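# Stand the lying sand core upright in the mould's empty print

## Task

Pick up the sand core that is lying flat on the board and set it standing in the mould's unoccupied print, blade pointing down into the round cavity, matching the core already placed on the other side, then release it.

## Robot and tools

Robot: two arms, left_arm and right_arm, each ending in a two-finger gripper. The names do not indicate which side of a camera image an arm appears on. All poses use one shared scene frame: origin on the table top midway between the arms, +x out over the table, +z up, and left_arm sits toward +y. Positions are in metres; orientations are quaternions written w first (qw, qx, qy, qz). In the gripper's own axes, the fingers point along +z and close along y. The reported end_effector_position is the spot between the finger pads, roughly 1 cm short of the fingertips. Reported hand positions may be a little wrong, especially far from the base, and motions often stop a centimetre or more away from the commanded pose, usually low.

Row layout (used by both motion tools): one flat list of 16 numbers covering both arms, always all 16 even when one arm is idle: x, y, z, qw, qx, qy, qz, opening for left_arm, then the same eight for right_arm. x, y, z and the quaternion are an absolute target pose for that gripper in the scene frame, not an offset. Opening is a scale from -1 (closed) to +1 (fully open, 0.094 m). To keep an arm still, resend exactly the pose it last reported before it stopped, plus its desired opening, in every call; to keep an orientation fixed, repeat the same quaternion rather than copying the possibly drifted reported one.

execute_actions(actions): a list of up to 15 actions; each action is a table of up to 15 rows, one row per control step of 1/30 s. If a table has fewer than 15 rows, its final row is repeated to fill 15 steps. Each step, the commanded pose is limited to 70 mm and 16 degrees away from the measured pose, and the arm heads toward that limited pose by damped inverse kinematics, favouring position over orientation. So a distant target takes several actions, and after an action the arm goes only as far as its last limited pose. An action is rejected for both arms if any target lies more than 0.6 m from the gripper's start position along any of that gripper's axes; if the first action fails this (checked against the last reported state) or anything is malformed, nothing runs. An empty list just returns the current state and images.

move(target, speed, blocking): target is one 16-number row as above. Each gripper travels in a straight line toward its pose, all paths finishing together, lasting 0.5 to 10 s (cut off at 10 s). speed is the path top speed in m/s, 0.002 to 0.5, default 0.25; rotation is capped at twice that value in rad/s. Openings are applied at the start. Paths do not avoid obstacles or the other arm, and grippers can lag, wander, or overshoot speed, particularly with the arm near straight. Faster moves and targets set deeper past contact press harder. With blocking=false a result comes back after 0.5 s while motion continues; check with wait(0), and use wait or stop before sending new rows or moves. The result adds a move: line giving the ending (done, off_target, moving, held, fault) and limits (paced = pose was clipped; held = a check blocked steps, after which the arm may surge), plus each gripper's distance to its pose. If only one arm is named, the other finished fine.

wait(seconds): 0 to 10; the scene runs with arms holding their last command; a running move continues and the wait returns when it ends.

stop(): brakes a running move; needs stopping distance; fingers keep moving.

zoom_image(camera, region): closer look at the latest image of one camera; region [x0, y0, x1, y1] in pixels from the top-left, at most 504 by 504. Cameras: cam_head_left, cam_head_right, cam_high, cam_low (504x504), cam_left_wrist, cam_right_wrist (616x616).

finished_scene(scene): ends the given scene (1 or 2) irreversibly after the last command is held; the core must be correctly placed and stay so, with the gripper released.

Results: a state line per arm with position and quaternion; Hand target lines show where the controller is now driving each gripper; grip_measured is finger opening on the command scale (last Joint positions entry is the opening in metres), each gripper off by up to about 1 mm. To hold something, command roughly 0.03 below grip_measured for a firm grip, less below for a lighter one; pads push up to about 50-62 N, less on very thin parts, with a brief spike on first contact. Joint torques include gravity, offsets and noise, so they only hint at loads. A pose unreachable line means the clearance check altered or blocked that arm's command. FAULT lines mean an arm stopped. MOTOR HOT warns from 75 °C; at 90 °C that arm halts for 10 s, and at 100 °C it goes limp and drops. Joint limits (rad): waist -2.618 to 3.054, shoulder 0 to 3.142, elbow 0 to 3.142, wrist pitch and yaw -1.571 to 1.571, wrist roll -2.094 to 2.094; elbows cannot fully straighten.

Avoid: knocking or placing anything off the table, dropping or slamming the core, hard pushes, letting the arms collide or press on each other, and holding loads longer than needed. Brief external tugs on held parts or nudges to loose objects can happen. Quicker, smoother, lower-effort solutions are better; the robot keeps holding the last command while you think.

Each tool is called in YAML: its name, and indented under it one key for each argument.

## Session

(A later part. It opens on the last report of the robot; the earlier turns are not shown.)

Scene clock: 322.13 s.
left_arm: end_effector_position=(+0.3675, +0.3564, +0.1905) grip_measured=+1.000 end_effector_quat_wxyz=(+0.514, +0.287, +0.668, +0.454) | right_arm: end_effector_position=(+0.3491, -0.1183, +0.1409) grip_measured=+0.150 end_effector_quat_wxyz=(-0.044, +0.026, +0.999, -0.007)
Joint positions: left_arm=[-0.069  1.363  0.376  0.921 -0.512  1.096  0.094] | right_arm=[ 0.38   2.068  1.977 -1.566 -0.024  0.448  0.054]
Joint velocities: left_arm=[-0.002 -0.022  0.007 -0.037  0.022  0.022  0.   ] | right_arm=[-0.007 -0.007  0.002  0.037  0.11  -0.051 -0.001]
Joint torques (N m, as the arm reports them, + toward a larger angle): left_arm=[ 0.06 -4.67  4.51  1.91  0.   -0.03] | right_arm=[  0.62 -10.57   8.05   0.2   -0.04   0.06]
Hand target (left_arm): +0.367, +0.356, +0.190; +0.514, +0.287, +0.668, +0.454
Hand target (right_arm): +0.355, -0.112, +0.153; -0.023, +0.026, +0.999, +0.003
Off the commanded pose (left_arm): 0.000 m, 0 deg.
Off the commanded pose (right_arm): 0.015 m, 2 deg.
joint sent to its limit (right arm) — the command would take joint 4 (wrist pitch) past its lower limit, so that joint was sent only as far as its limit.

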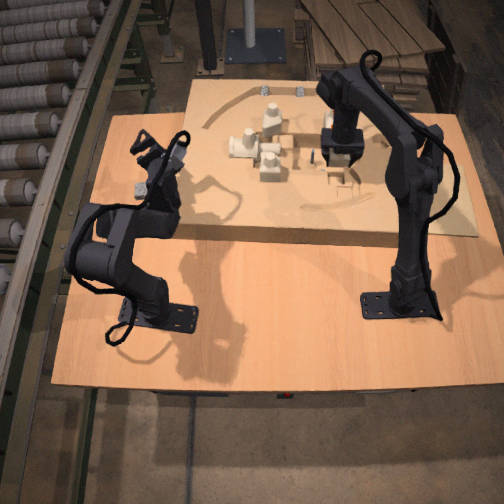

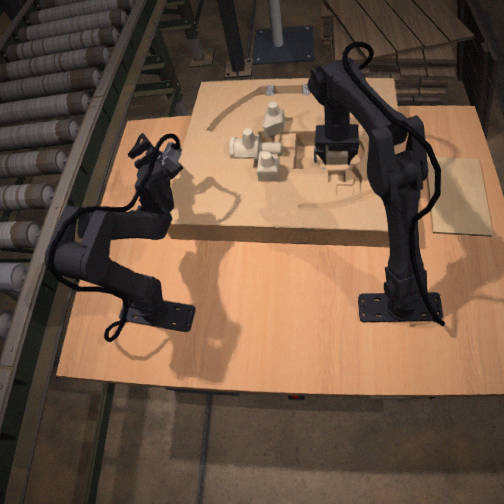

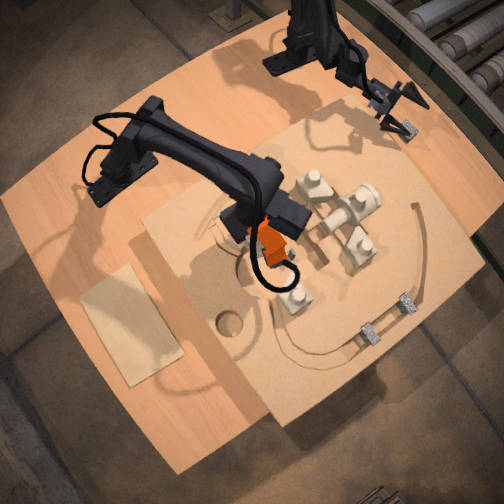

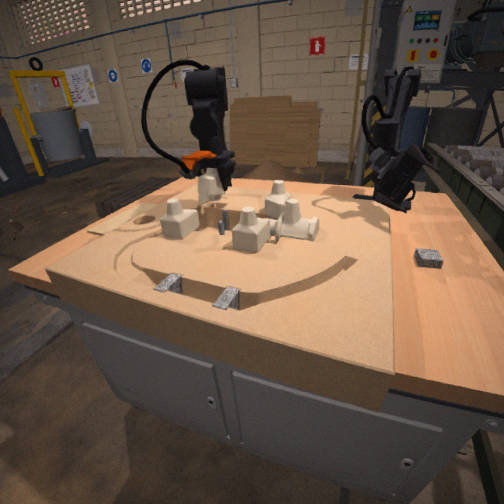

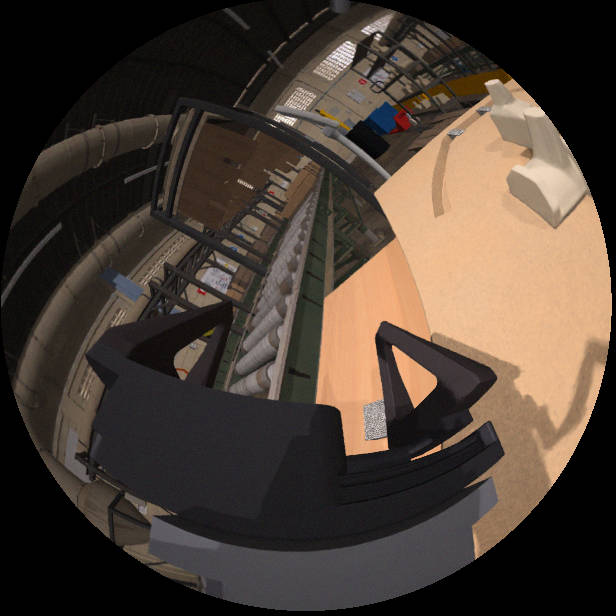

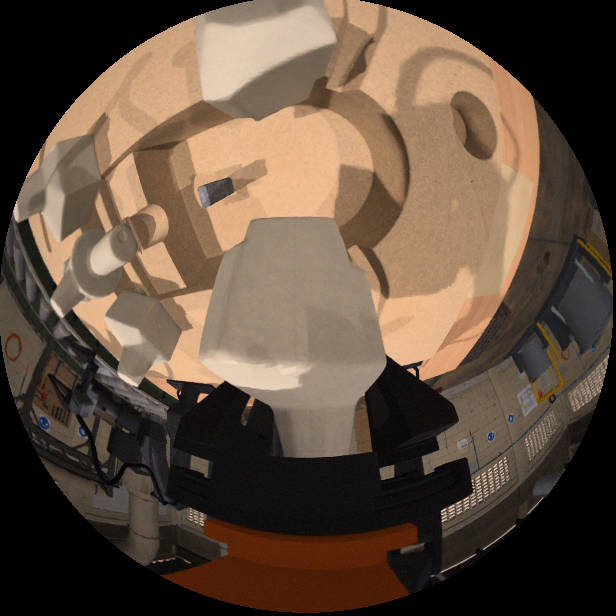

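execute_actions:
  actions:
    - [[0.3675,0.3564,0.1905,0.514,0.287,0.668,0.454,1,0.347,-0.111,0.158,-0.03,0.026,0.999,0,0.1]]
    - [[0.3675,0.3564,0.1905,0.514,0.287,0.668,0.454,1,0.338,-0.111,0.158,-0.03,0.026,0.999,0,0.1]]
    - [[0.3675,0.3564,0.1905,0.514,0.287,0.668,0.454,1,0.33,-0.111,0.155,-0.03,0.026,0.999,0,0.1]]
    - [[0.3675,0.3564,0.1905,0.514,0.287,0.668,0.454,1,0.33,-0.111,0.15,-0.03,0.026,0.999,0,0.1]]

zoom_image:
  camera: "cam_low"
  region: [170,150,260,240]

zoom_image:
  camera: "cam_head_left"
  region: [300,120,390,210]

Scene clock: 333.60 s.
left_arm: end_effector_position=(+0.3675, +0.3564, +0.1905) grip_measured=+1.000 end_effector_quat_wxyz=(+0.514, +0.287, +0.668, +0.454) | right_arm: end_effector_position=(+0.3300, -0.1139, +0.1340) grip_measured=+0.150 end_effector_quat_wxyz=(-0.056, +0.025, +0.998, -0.012)
Joint positions: left_arm=[-0.069  1.363  0.376  0.921 -0.512  1.096  0.094] | right_arm=[ 0.411  2.022  1.879 -1.54  -0.027  0.476  0.054]
Joint velocities: left_arm=[ 0.012  0.002  0.017 -0.007  0.022 -0.022  0.   ] | right_arm=[-0.012 -0.002  0.007 -0.007 -0.022  0.037  0.   ]
Joint torques (N m, as the arm reports them, + toward a larger angle): left_arm=[ 0.01 -4.65  4.53  1.87 -0.03 -0.03] | right_arm=[  0.51 -13.34   5.25   0.25  -0.02   0.07]
Hand target (left_arm): +0.367, +0.356, +0.191; +0.514, +0.287, +0.668, +0.454
Hand target (right_arm): +0.330, -0.111, +0.150; -0.030, +0.026, +0.999, -0.000
Off the commanded pose (left_arm): 0.000 m, 0 deg.
Off the commanded pose (right_arm): 0.016 m, 3 deg.

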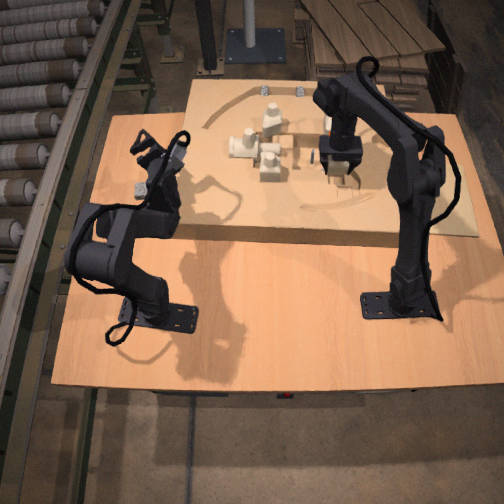

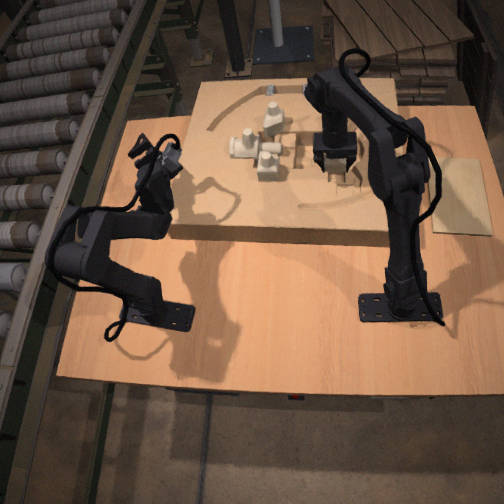

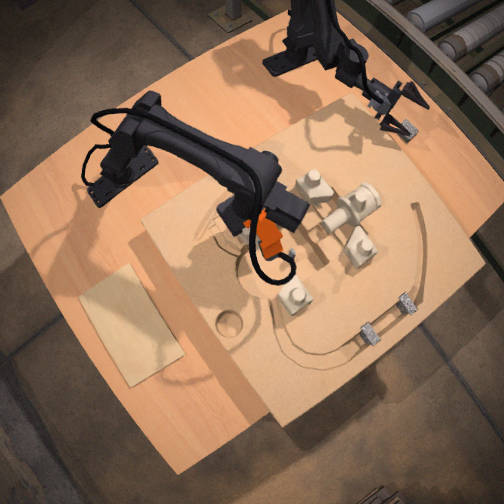

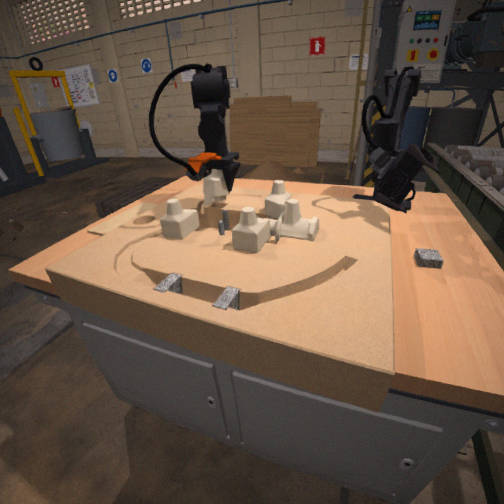

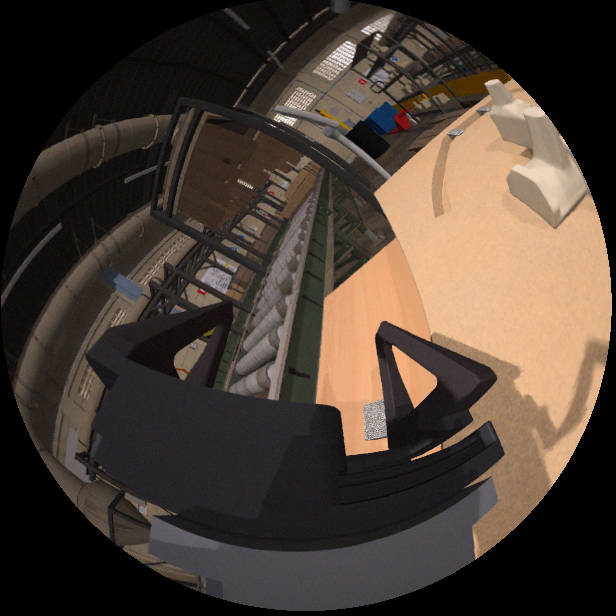

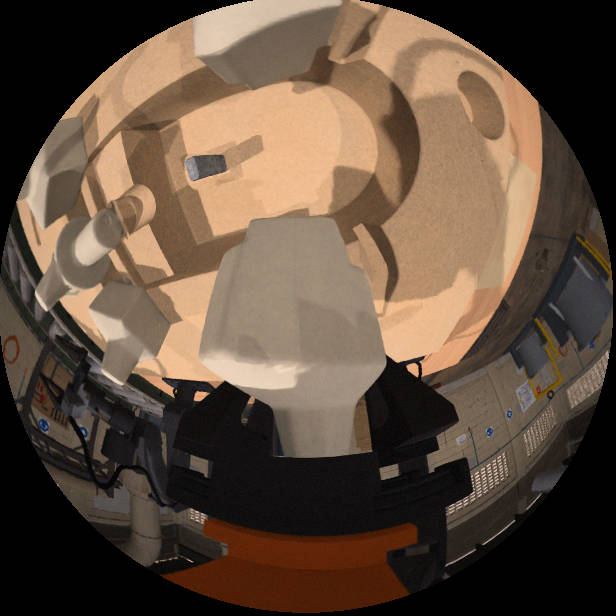

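Region (170, 150, 260, 240) of cam_low's 504x504 image, scaled by 5.600, with more detail than that image has.

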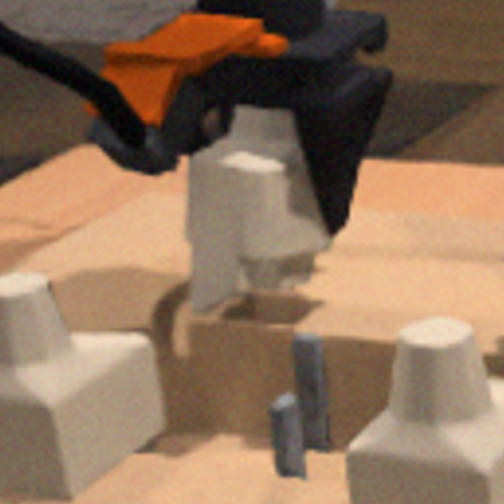

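Region (300, 120, 390, 210) of cam_head_left's 504x504 image, scaled by 5.600, with more detail than that image has.

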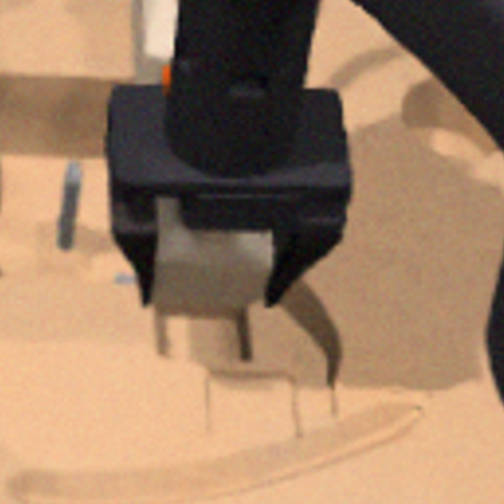

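execute_actions:
  actions:
    - [[0.3675,0.3564,0.1905,0.514,0.287,0.668,0.454,1,0.33,-0.11,0.145,-0.03,0.026,0.999,0,0.1]]
    - [[0.3675,0.3564,0.1905,0.514,0.287,0.668,0.454,1,0.33,-0.11,0.14,-0.03,0.026,0.999,0,0.1]]

zoom_image:
  camera: "cam_low"
  region: [185,165,245,225]

zoom_image:
  camera: "cam_head_left"
  region: [310,140,370,200]

Scene clock: 347.63 s.
left_arm: end_effector_position=(+0.3675, +0.3564, +0.1905) grip_measured=+1.000 end_effector_quat_wxyz=(+0.514, +0.287, +0.668, +0.454) | right_arm: end_effector_position=(+0.3300, -0.1139, +0.1244) grip_measured=+0.150 end_effector_quat_wxyz=(-0.055, +0.026, +0.998, -0.012)
Joint positions: left_arm=[-0.069  1.363  0.376  0.921 -0.512  1.096  0.094] | right_arm=[ 0.411  2.017  1.834 -1.498 -0.027  0.478  0.054]
Joint velocities: left_arm=[-0.007  0.017  0.007  0.037 -0.051 -0.022  0.   ] | right_arm=[ 0.007  0.007  0.007  0.037  0.022 -0.007  0.001]
Joint torques (N m, as the arm reports them, + toward a larger angle): left_arm=[-0.01 -4.64  4.46  1.9  -0.01  0.  ] | right_arm=[  0.71 -13.24   5.29   0.3   -0.02   0.06]
Hand target (left_arm): +0.367, +0.356, +0.190; +0.514, +0.287, +0.668, +0.454
Hand target (right_arm): +0.330, -0.110, +0.140; -0.030, +0.026, +0.999, -0.000
Off the commanded pose (left_arm): 0.000 m, 0 deg.
Off the commanded pose (right_arm): 0.016 m, 3 deg.

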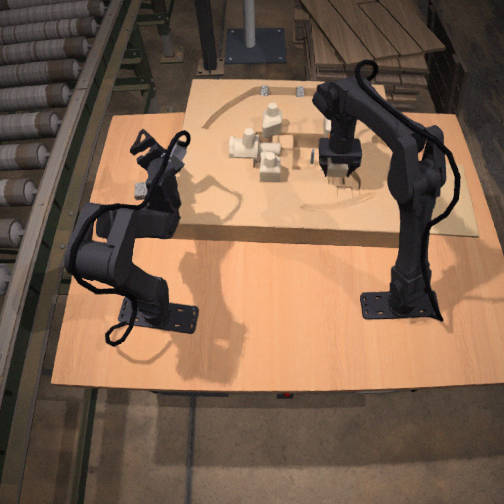

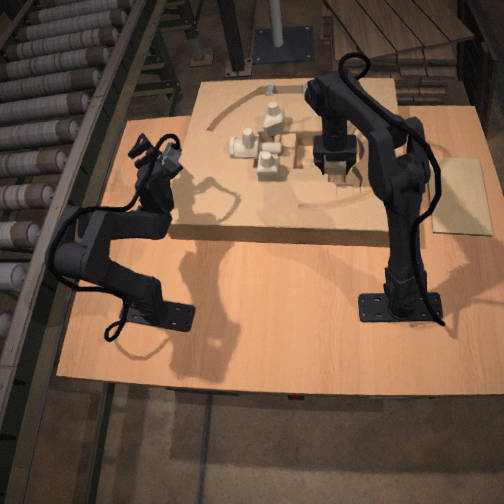

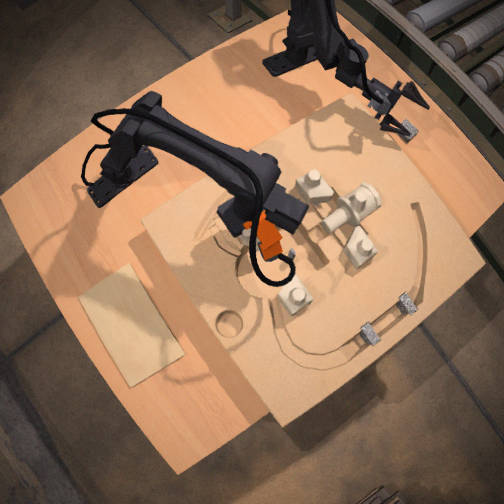

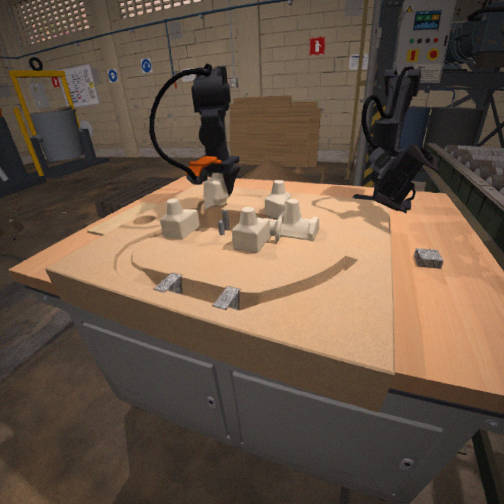

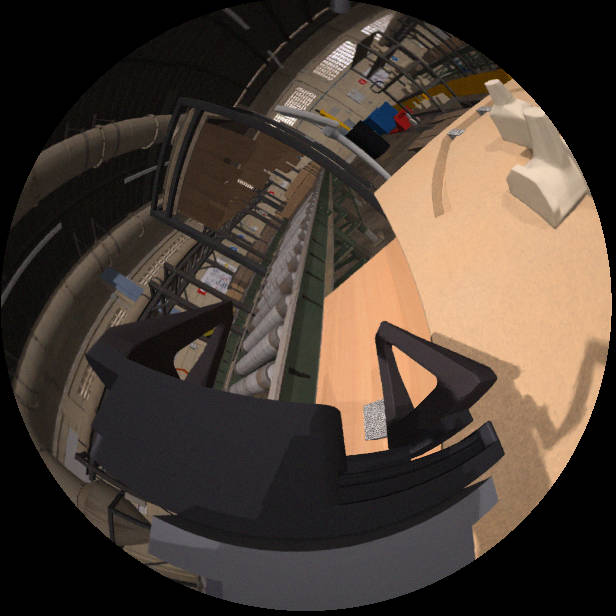

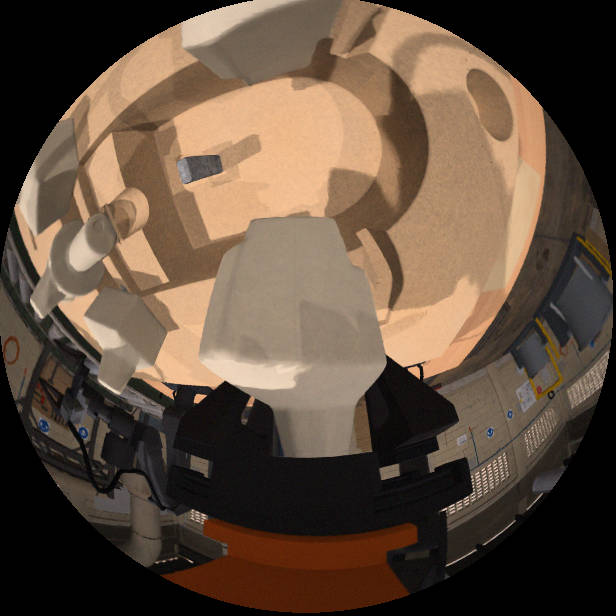

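Region (185, 165, 245, 225) of cam_low's 504x504 image, scaled by 8.400, with more detail than that image has.

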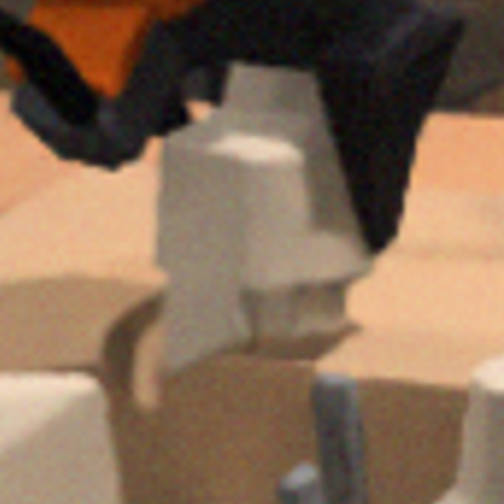

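Region (310, 140, 370, 200) of cam_head_left's 504x504 image, scaled by 8.400, with more detail than that image has.

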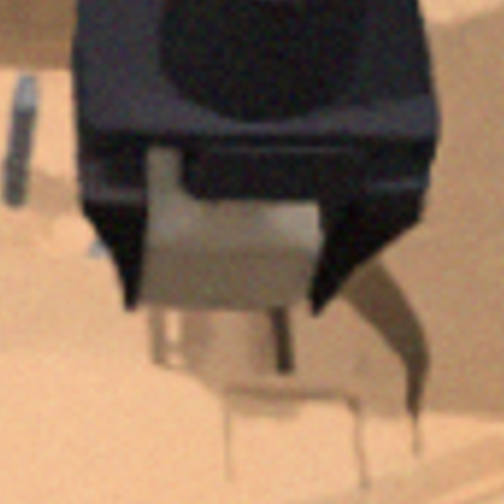

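execute_actions:
  actions:
    - [[0.3675,0.3564,0.1905,0.514,0.287,0.668,0.454,1,0.327,-0.108,0.142,-0.03,0.026,0.999,0,0.1]]
    - [[0.3675,0.3564,0.1905,0.514,0.287,0.668,0.454,1,0.324,-0.107,0.141,-0.03,0.026,0.999,0,0.1]]
    - [[0.3675,0.3564,0.1905,0.514,0.287,0.668,0.454,1,0.324,-0.107,0.137,-0.03,0.026,0.999,0,0.1]]

zoom_image:
  camera: "cam_low"
  region: [185,165,245,225]

zoom_image:
  camera: "cam_head_left"
  region: [310,140,370,200]

Scene clock: 356.63 s.
left_arm: end_effector_position=(+0.3675, +0.3564, +0.1905) grip_measured=+1.000 end_effector_quat_wxyz=(+0.514, +0.287, +0.668, +0.454) | right_arm: end_effector_position=(+0.3238, -0.1103, +0.1213) grip_measured=+0.150 end_effector_quat_wxyz=(-0.056, +0.025, +0.998, -0.012)
Joint positions: left_arm=[-0.069  1.363  0.376  0.921 -0.512  1.096  0.094] | right_arm=[ 0.427  1.999  1.796 -1.478 -0.028  0.493  0.054]
Joint velocities: left_arm=[-0.012 -0.012  0.012  0.007 -0.051 -0.007  0.   ] | right_arm=[-0.012  0.007  0.017 -0.007 -0.022 -0.037 -0.   ]
Joint torques (N m, as the arm reports them, + toward a larger angle): left_arm=[-0.01 -4.63  4.36  1.88 -0.03 -0.02] | right_arm=[  0.61 -13.11   5.26   0.26  -0.02   0.07]
Hand target (left_arm): +0.367, +0.356, +0.190; +0.514, +0.287, +0.668, +0.454
Hand target (right_arm): +0.324, -0.107, +0.137; -0.030, +0.026, +0.999, -0.000
Off the commanded pose (left_arm): 0.000 m, 0 deg.
Off the commanded pose (right_arm): 0.016 m, 3 deg.

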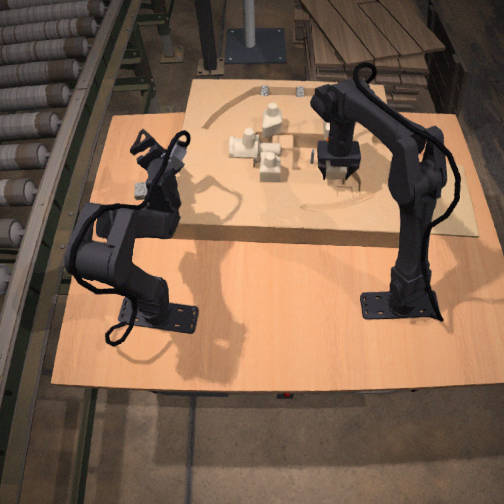

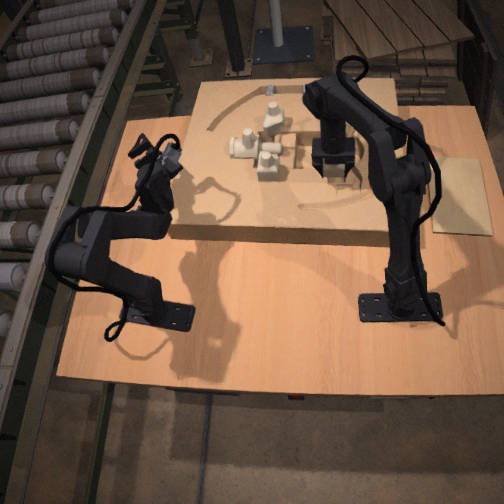

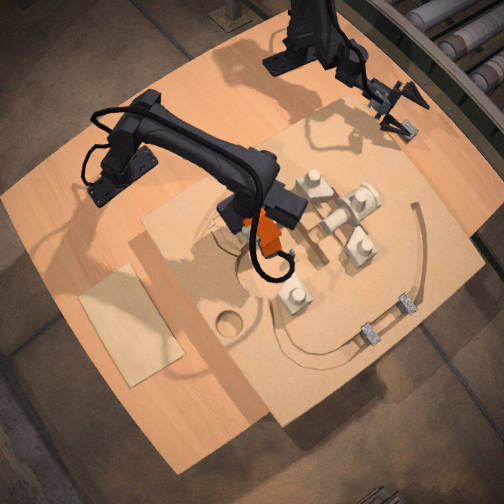

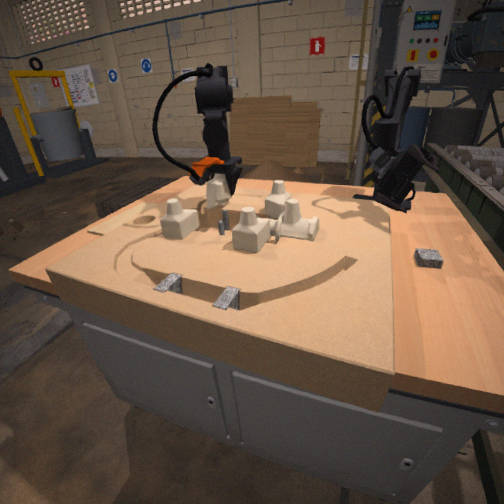

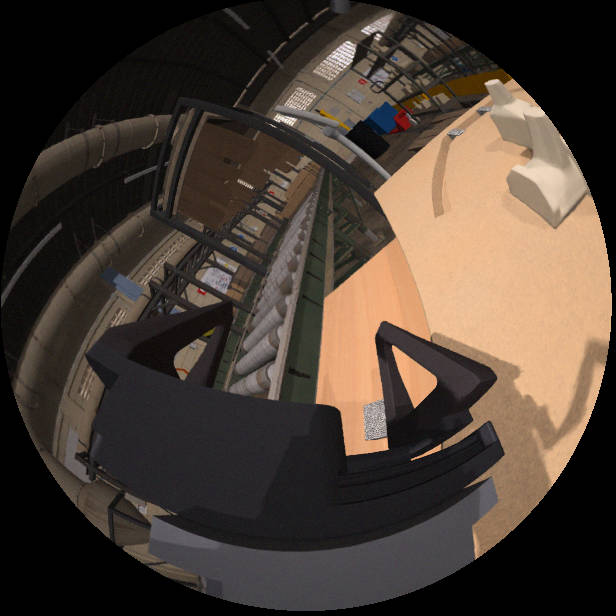

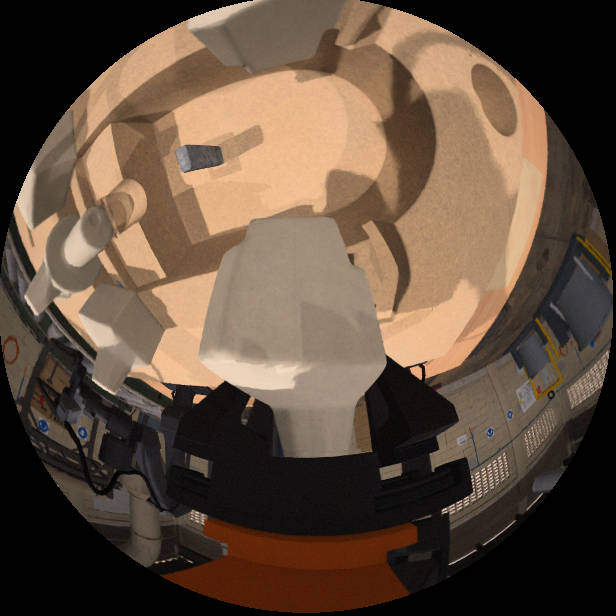

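Region (185, 165, 245, 225) of cam_low's 504x504 image, scaled by 8.400, with more detail than that image has.

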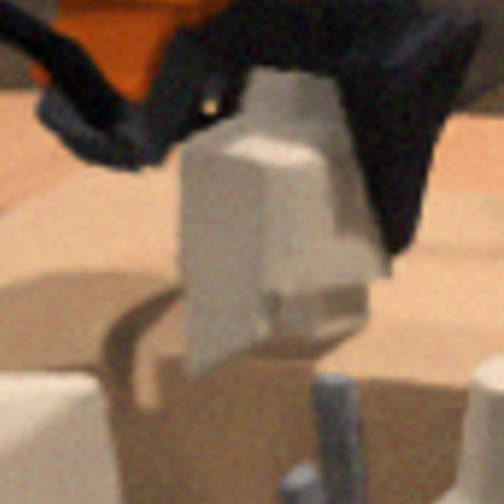

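Region (310, 140, 370, 200) of cam_head_left's 504x504 image, scaled by 8.400, with more detail than that image has.

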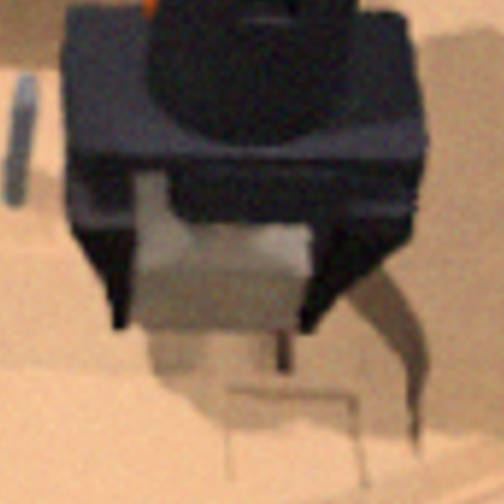

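execute_actions:
  actions:
    - [[0.3675,0.3564,0.1905,0.514,0.287,0.668,0.454,1,0.324,-0.113,0.134,-0.03,0.026,0.999,0,0.1]]
    - [[0.3675,0.3564,0.1905,0.514,0.287,0.668,0.454,1,0.324,-0.113,0.13,-0.03,0.026,0.999,0,0.1]]
    - [[0.3675,0.3564,0.1905,0.514,0.287,0.668,0.454,1,0.324,-0.113,0.126,-0.03,0.026,0.999,0,0.1]]

zoom_image:
  camera: "cam_low"
  region: [185,165,245,225]

zoom_image:
  camera: "cam_head_left"
  region: [310,140,370,200]

Scene clock: 361.27 s.
left_arm: end_effector_position=(+0.3675, +0.3564, +0.1905) grip_measured=+1.000 end_effector_quat_wxyz=(+0.514, +0.287, +0.668, +0.454) | right_arm: end_effector_position=(+0.3216, -0.1112, +0.1192) grip_measured=+0.150 end_effector_quat_wxyz=(-0.047, +0.025, +0.999, -0.008)
Joint positions: left_arm=[-0.069  1.363  0.376  0.921 -0.512  1.096  0.094] | right_arm=[ 0.427  1.97   1.748 -1.441 -0.029  0.493  0.054]
Joint velocities: left_arm=[-0.007 -0.022  0.007 -0.022 -0.022  0.007  0.   ] | right_arm=[-0.007 -0.012 -0.027 -0.007  0.007 -0.007  0.   ]
Joint torques (N m, as the arm reports them, + toward a larger angle): left_arm=[-0.13 -4.72  4.53  1.89  0.01 -0.03] | right_arm=[ -0.56 -11.63   4.42   0.42   0.01  -0.08]
Hand target (left_arm): +0.367, +0.356, +0.190; +0.514, +0.287, +0.668, +0.454
Hand target (right_arm): +0.324, -0.113, +0.126; -0.030, +0.026, +0.999, -0.001
Off the commanded pose (left_arm): 0.000 m, 0 deg.
Off the commanded pose (right_arm): 0.007 m, 2 deg.

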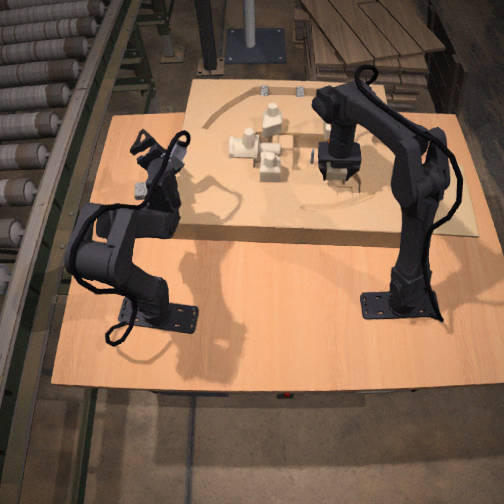

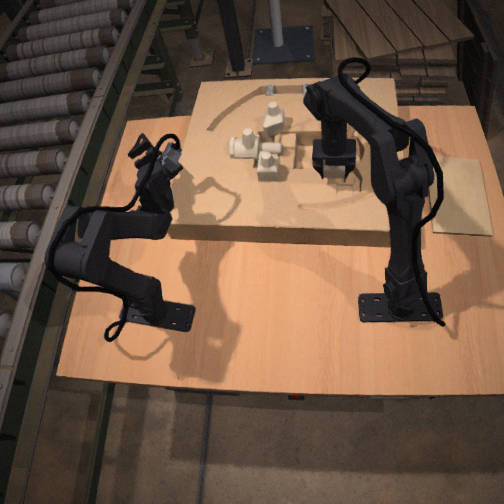

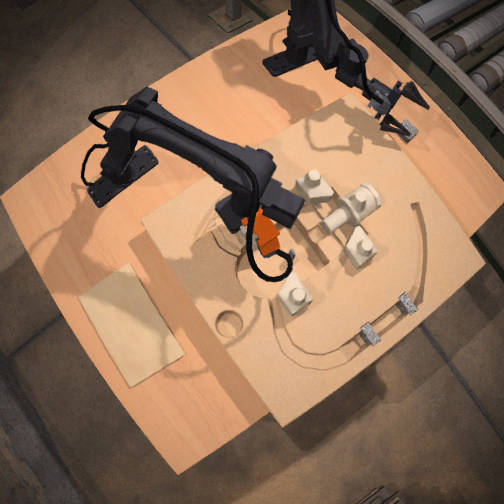

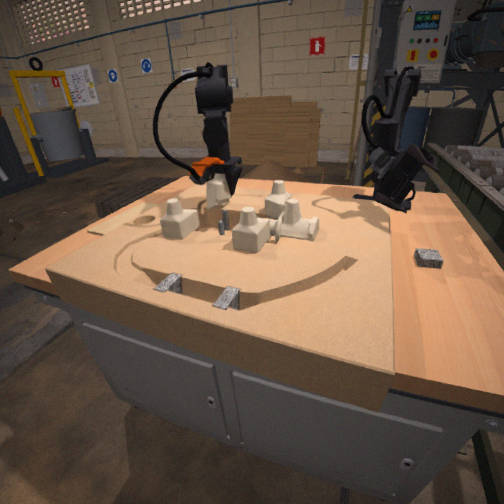

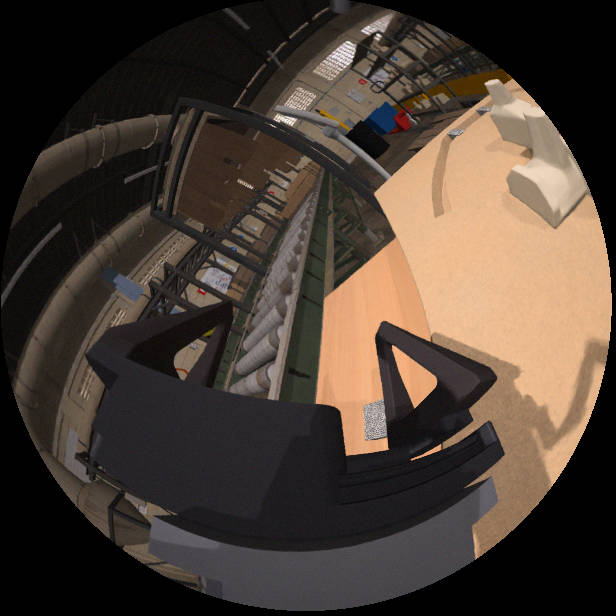

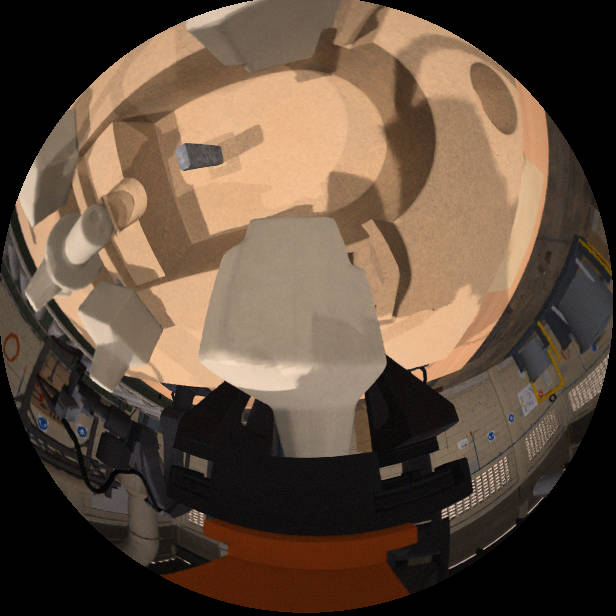

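Region (185, 165, 245, 225) of cam_low's 504x504 image, scaled by 8.400, with more detail than that image has.

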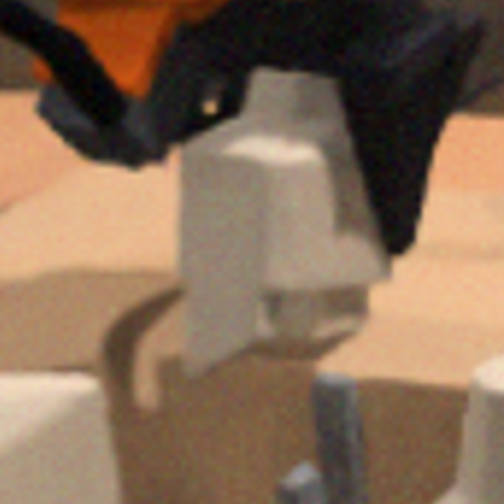

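Region (310, 140, 370, 200) of cam_head_left's 504x504 image, scaled by 8.400, with more detail than that image has.

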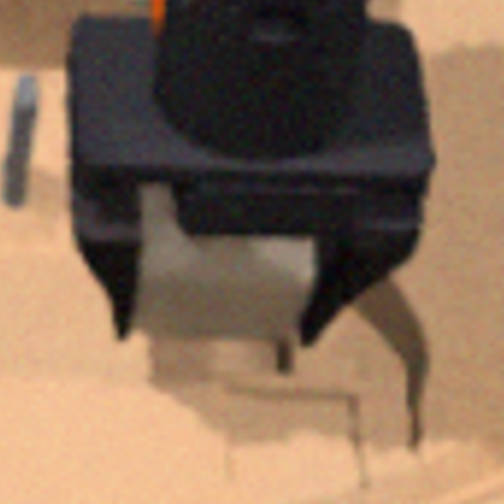

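zoom_image:
  camera: "cam_head_right"
  region: [300,140,370,210]

zoom_image:
  camera: "cam_high"
  region: [200,190,300,290]

zoom_image:
  camera: "cam_low"
  region: [200,185,240,225]

Region (300, 140, 370, 210) of cam_head_right's 504x504 image, scaled by 7.200, with more detail than that image has.

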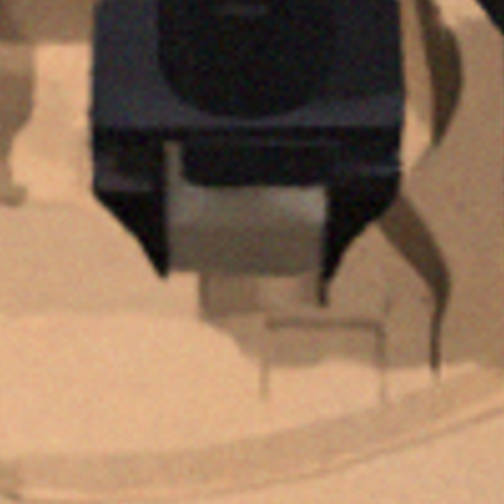

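Region (200, 190, 300, 290) of cam_high's 504x504 image, scaled by 5.040, with more detail than that image has.

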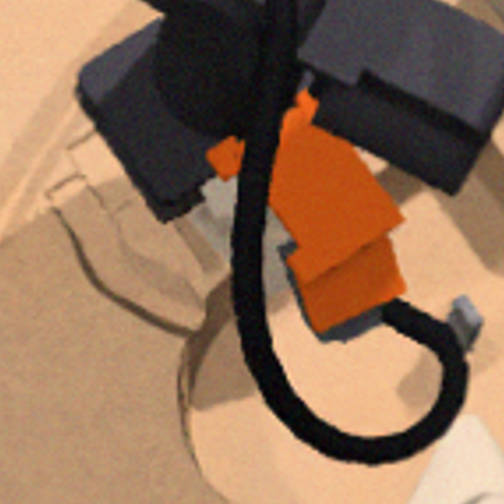

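Region (200, 185, 240, 225) of cam_low's 504x504 image, scaled by 12.600, with more detail than that image has.

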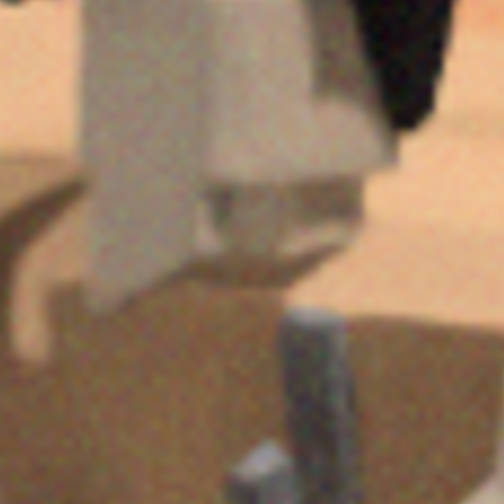

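execute_actions:
  actions:
    - [[0.3675,0.3564,0.1905,0.514,0.287,0.668,0.454,1,0.325,-0.114,0.14,-0.03,0.026,0.999,0,0.1]]
    - [[0.3675,0.3564,0.1905,0.514,0.287,0.668,0.454,1,0.325,-0.118,0.148,-0.03,0.026,0.999,0,0.1]]
    - [[0.3675,0.3564,0.1905,0.514,0.287,0.668,0.454,1,0.325,-0.122,0.144,-0.03,0.026,0.999,0,0.1]]
    - [[0.3675,0.3564,0.1905,0.514,0.287,0.668,0.454,1,0.325,-0.122,0.138,-0.03,0.026,0.999,0,0.1]]
    - [[0.3675,0.3564,0.1905,0.514,0.287,0.668,0.454,1,0.325,-0.122,0.132,-0.03,0.026,0.999,0,0.1]]

zoom_image:
  camera: "cam_low"
  region: [185,165,245,225]

zoom_image:
  camera: "cam_head_left"
  region: [310,140,370,200]

zoom_image:
  camera: "cam_head_right"
  region: [300,140,370,210]

Scene clock: 378.97 s.
left_arm: end_effector_position=(+0.3675, +0.3564, +0.1905) grip_measured=+1.000 end_effector_quat_wxyz=(+0.514, +0.287, +0.668, +0.454) | right_arm: end_effector_position=(+0.3213, -0.1200, +0.1188) grip_measured=+0.150 end_effector_quat_wxyz=(-0.054, +0.027, +0.998, -0.010)
Joint positions: left_arm=[-0.069  1.363  0.376  0.921 -0.512  1.096  0.094] | right_arm=[ 0.405  1.968  1.742 -1.451 -0.029  0.473  0.054]
Joint velocities: left_arm=[-0.002 -0.017 -0.012  0.022 -0.022  0.022  0.   ] | right_arm=[-0.007  0.007  0.007  0.066 -0.037 -0.007 -0.   ]
Joint torques (N m, as the arm reports them, + toward a larger angle): left_arm=[ 0.02 -4.7   4.57  1.89 -0.02 -0.02] | right_arm=[ -0.67 -12.28   5.42   0.3    0.02  -0.12]
Hand target (left_arm): +0.367, +0.356, +0.190; +0.514, +0.287, +0.668, +0.454
Hand target (right_arm): +0.325, -0.122, +0.132; -0.030, +0.026, +0.999, -0.000
Off the commanded pose (left_arm): 0.000 m, 0 deg.
Off the commanded pose (right_arm): 0.014 m, 3 deg.

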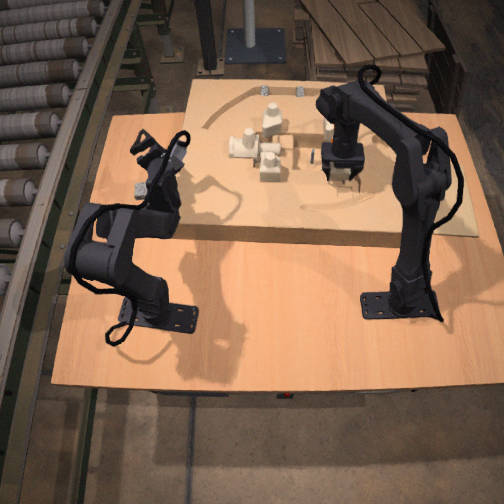

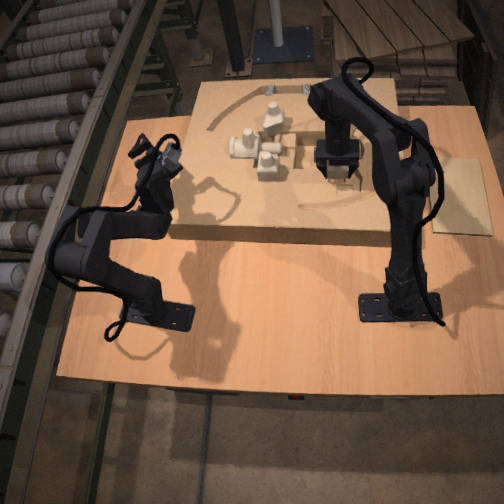

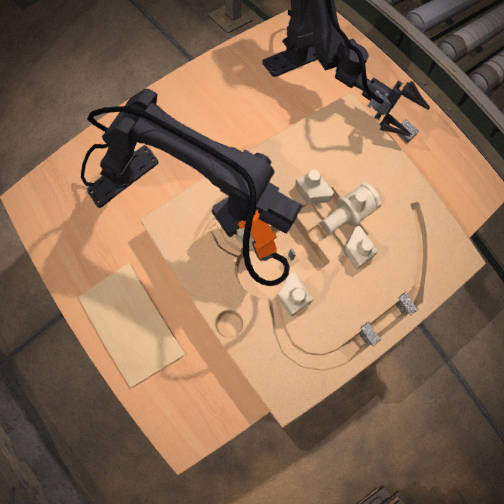

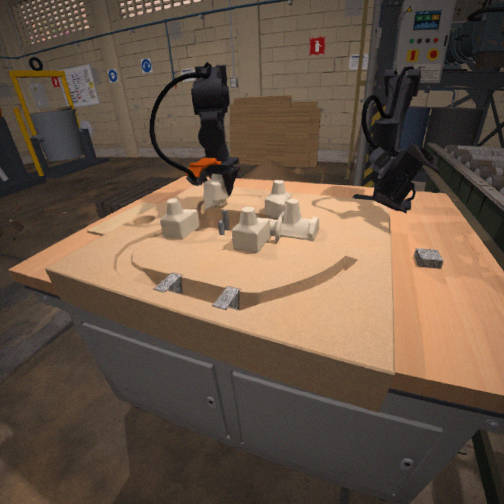

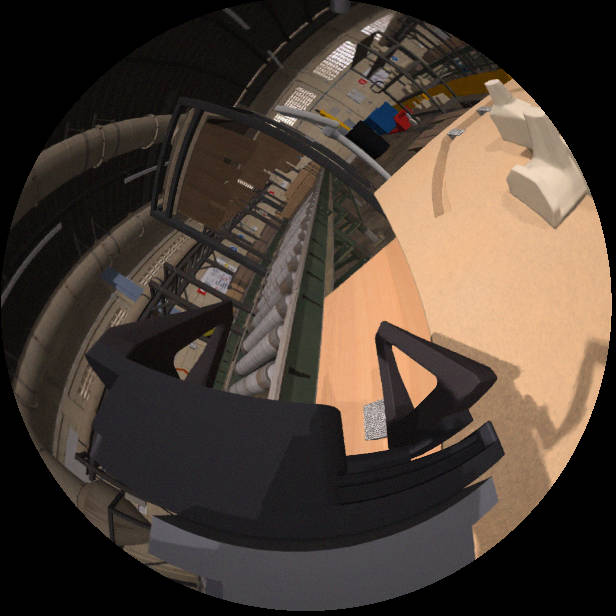

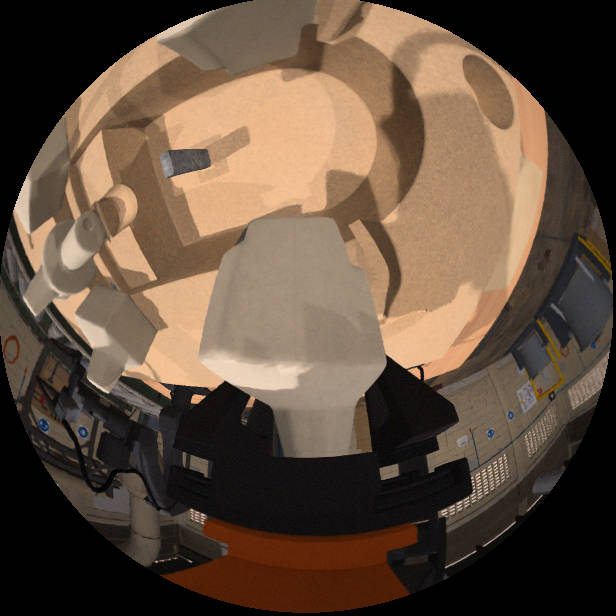

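Region (185, 165, 245, 225) of cam_low's 504x504 image, scaled by 8.400, with more detail than that image has.

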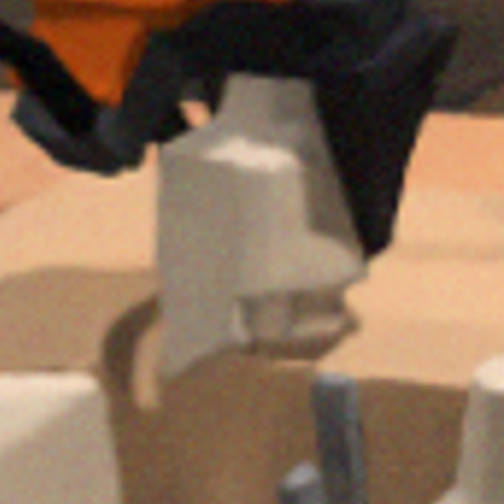

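Region (310, 140, 370, 200) of cam_head_left's 504x504 image, scaled by 8.400, with more detail than that image has.

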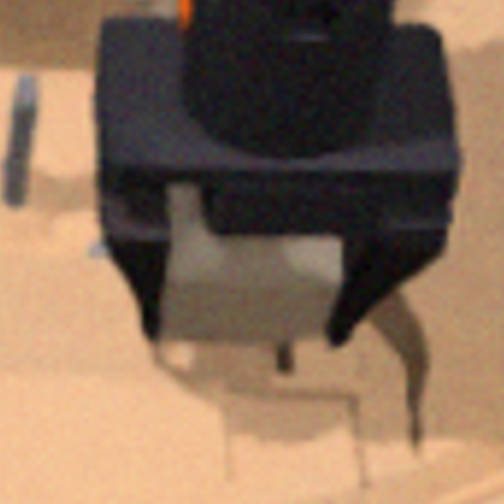

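Region (300, 140, 370, 210) of cam_head_right's 504x504 image, scaled by 7.200, with more detail than that image has.

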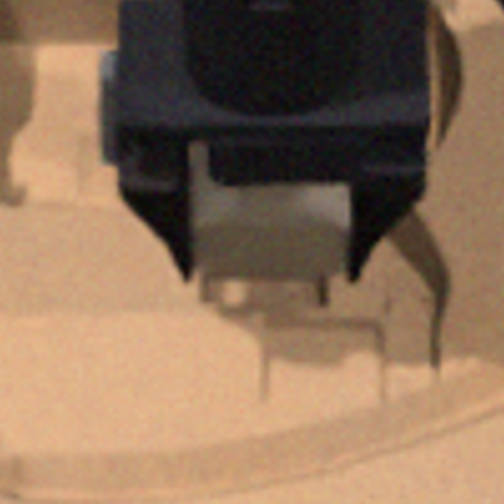

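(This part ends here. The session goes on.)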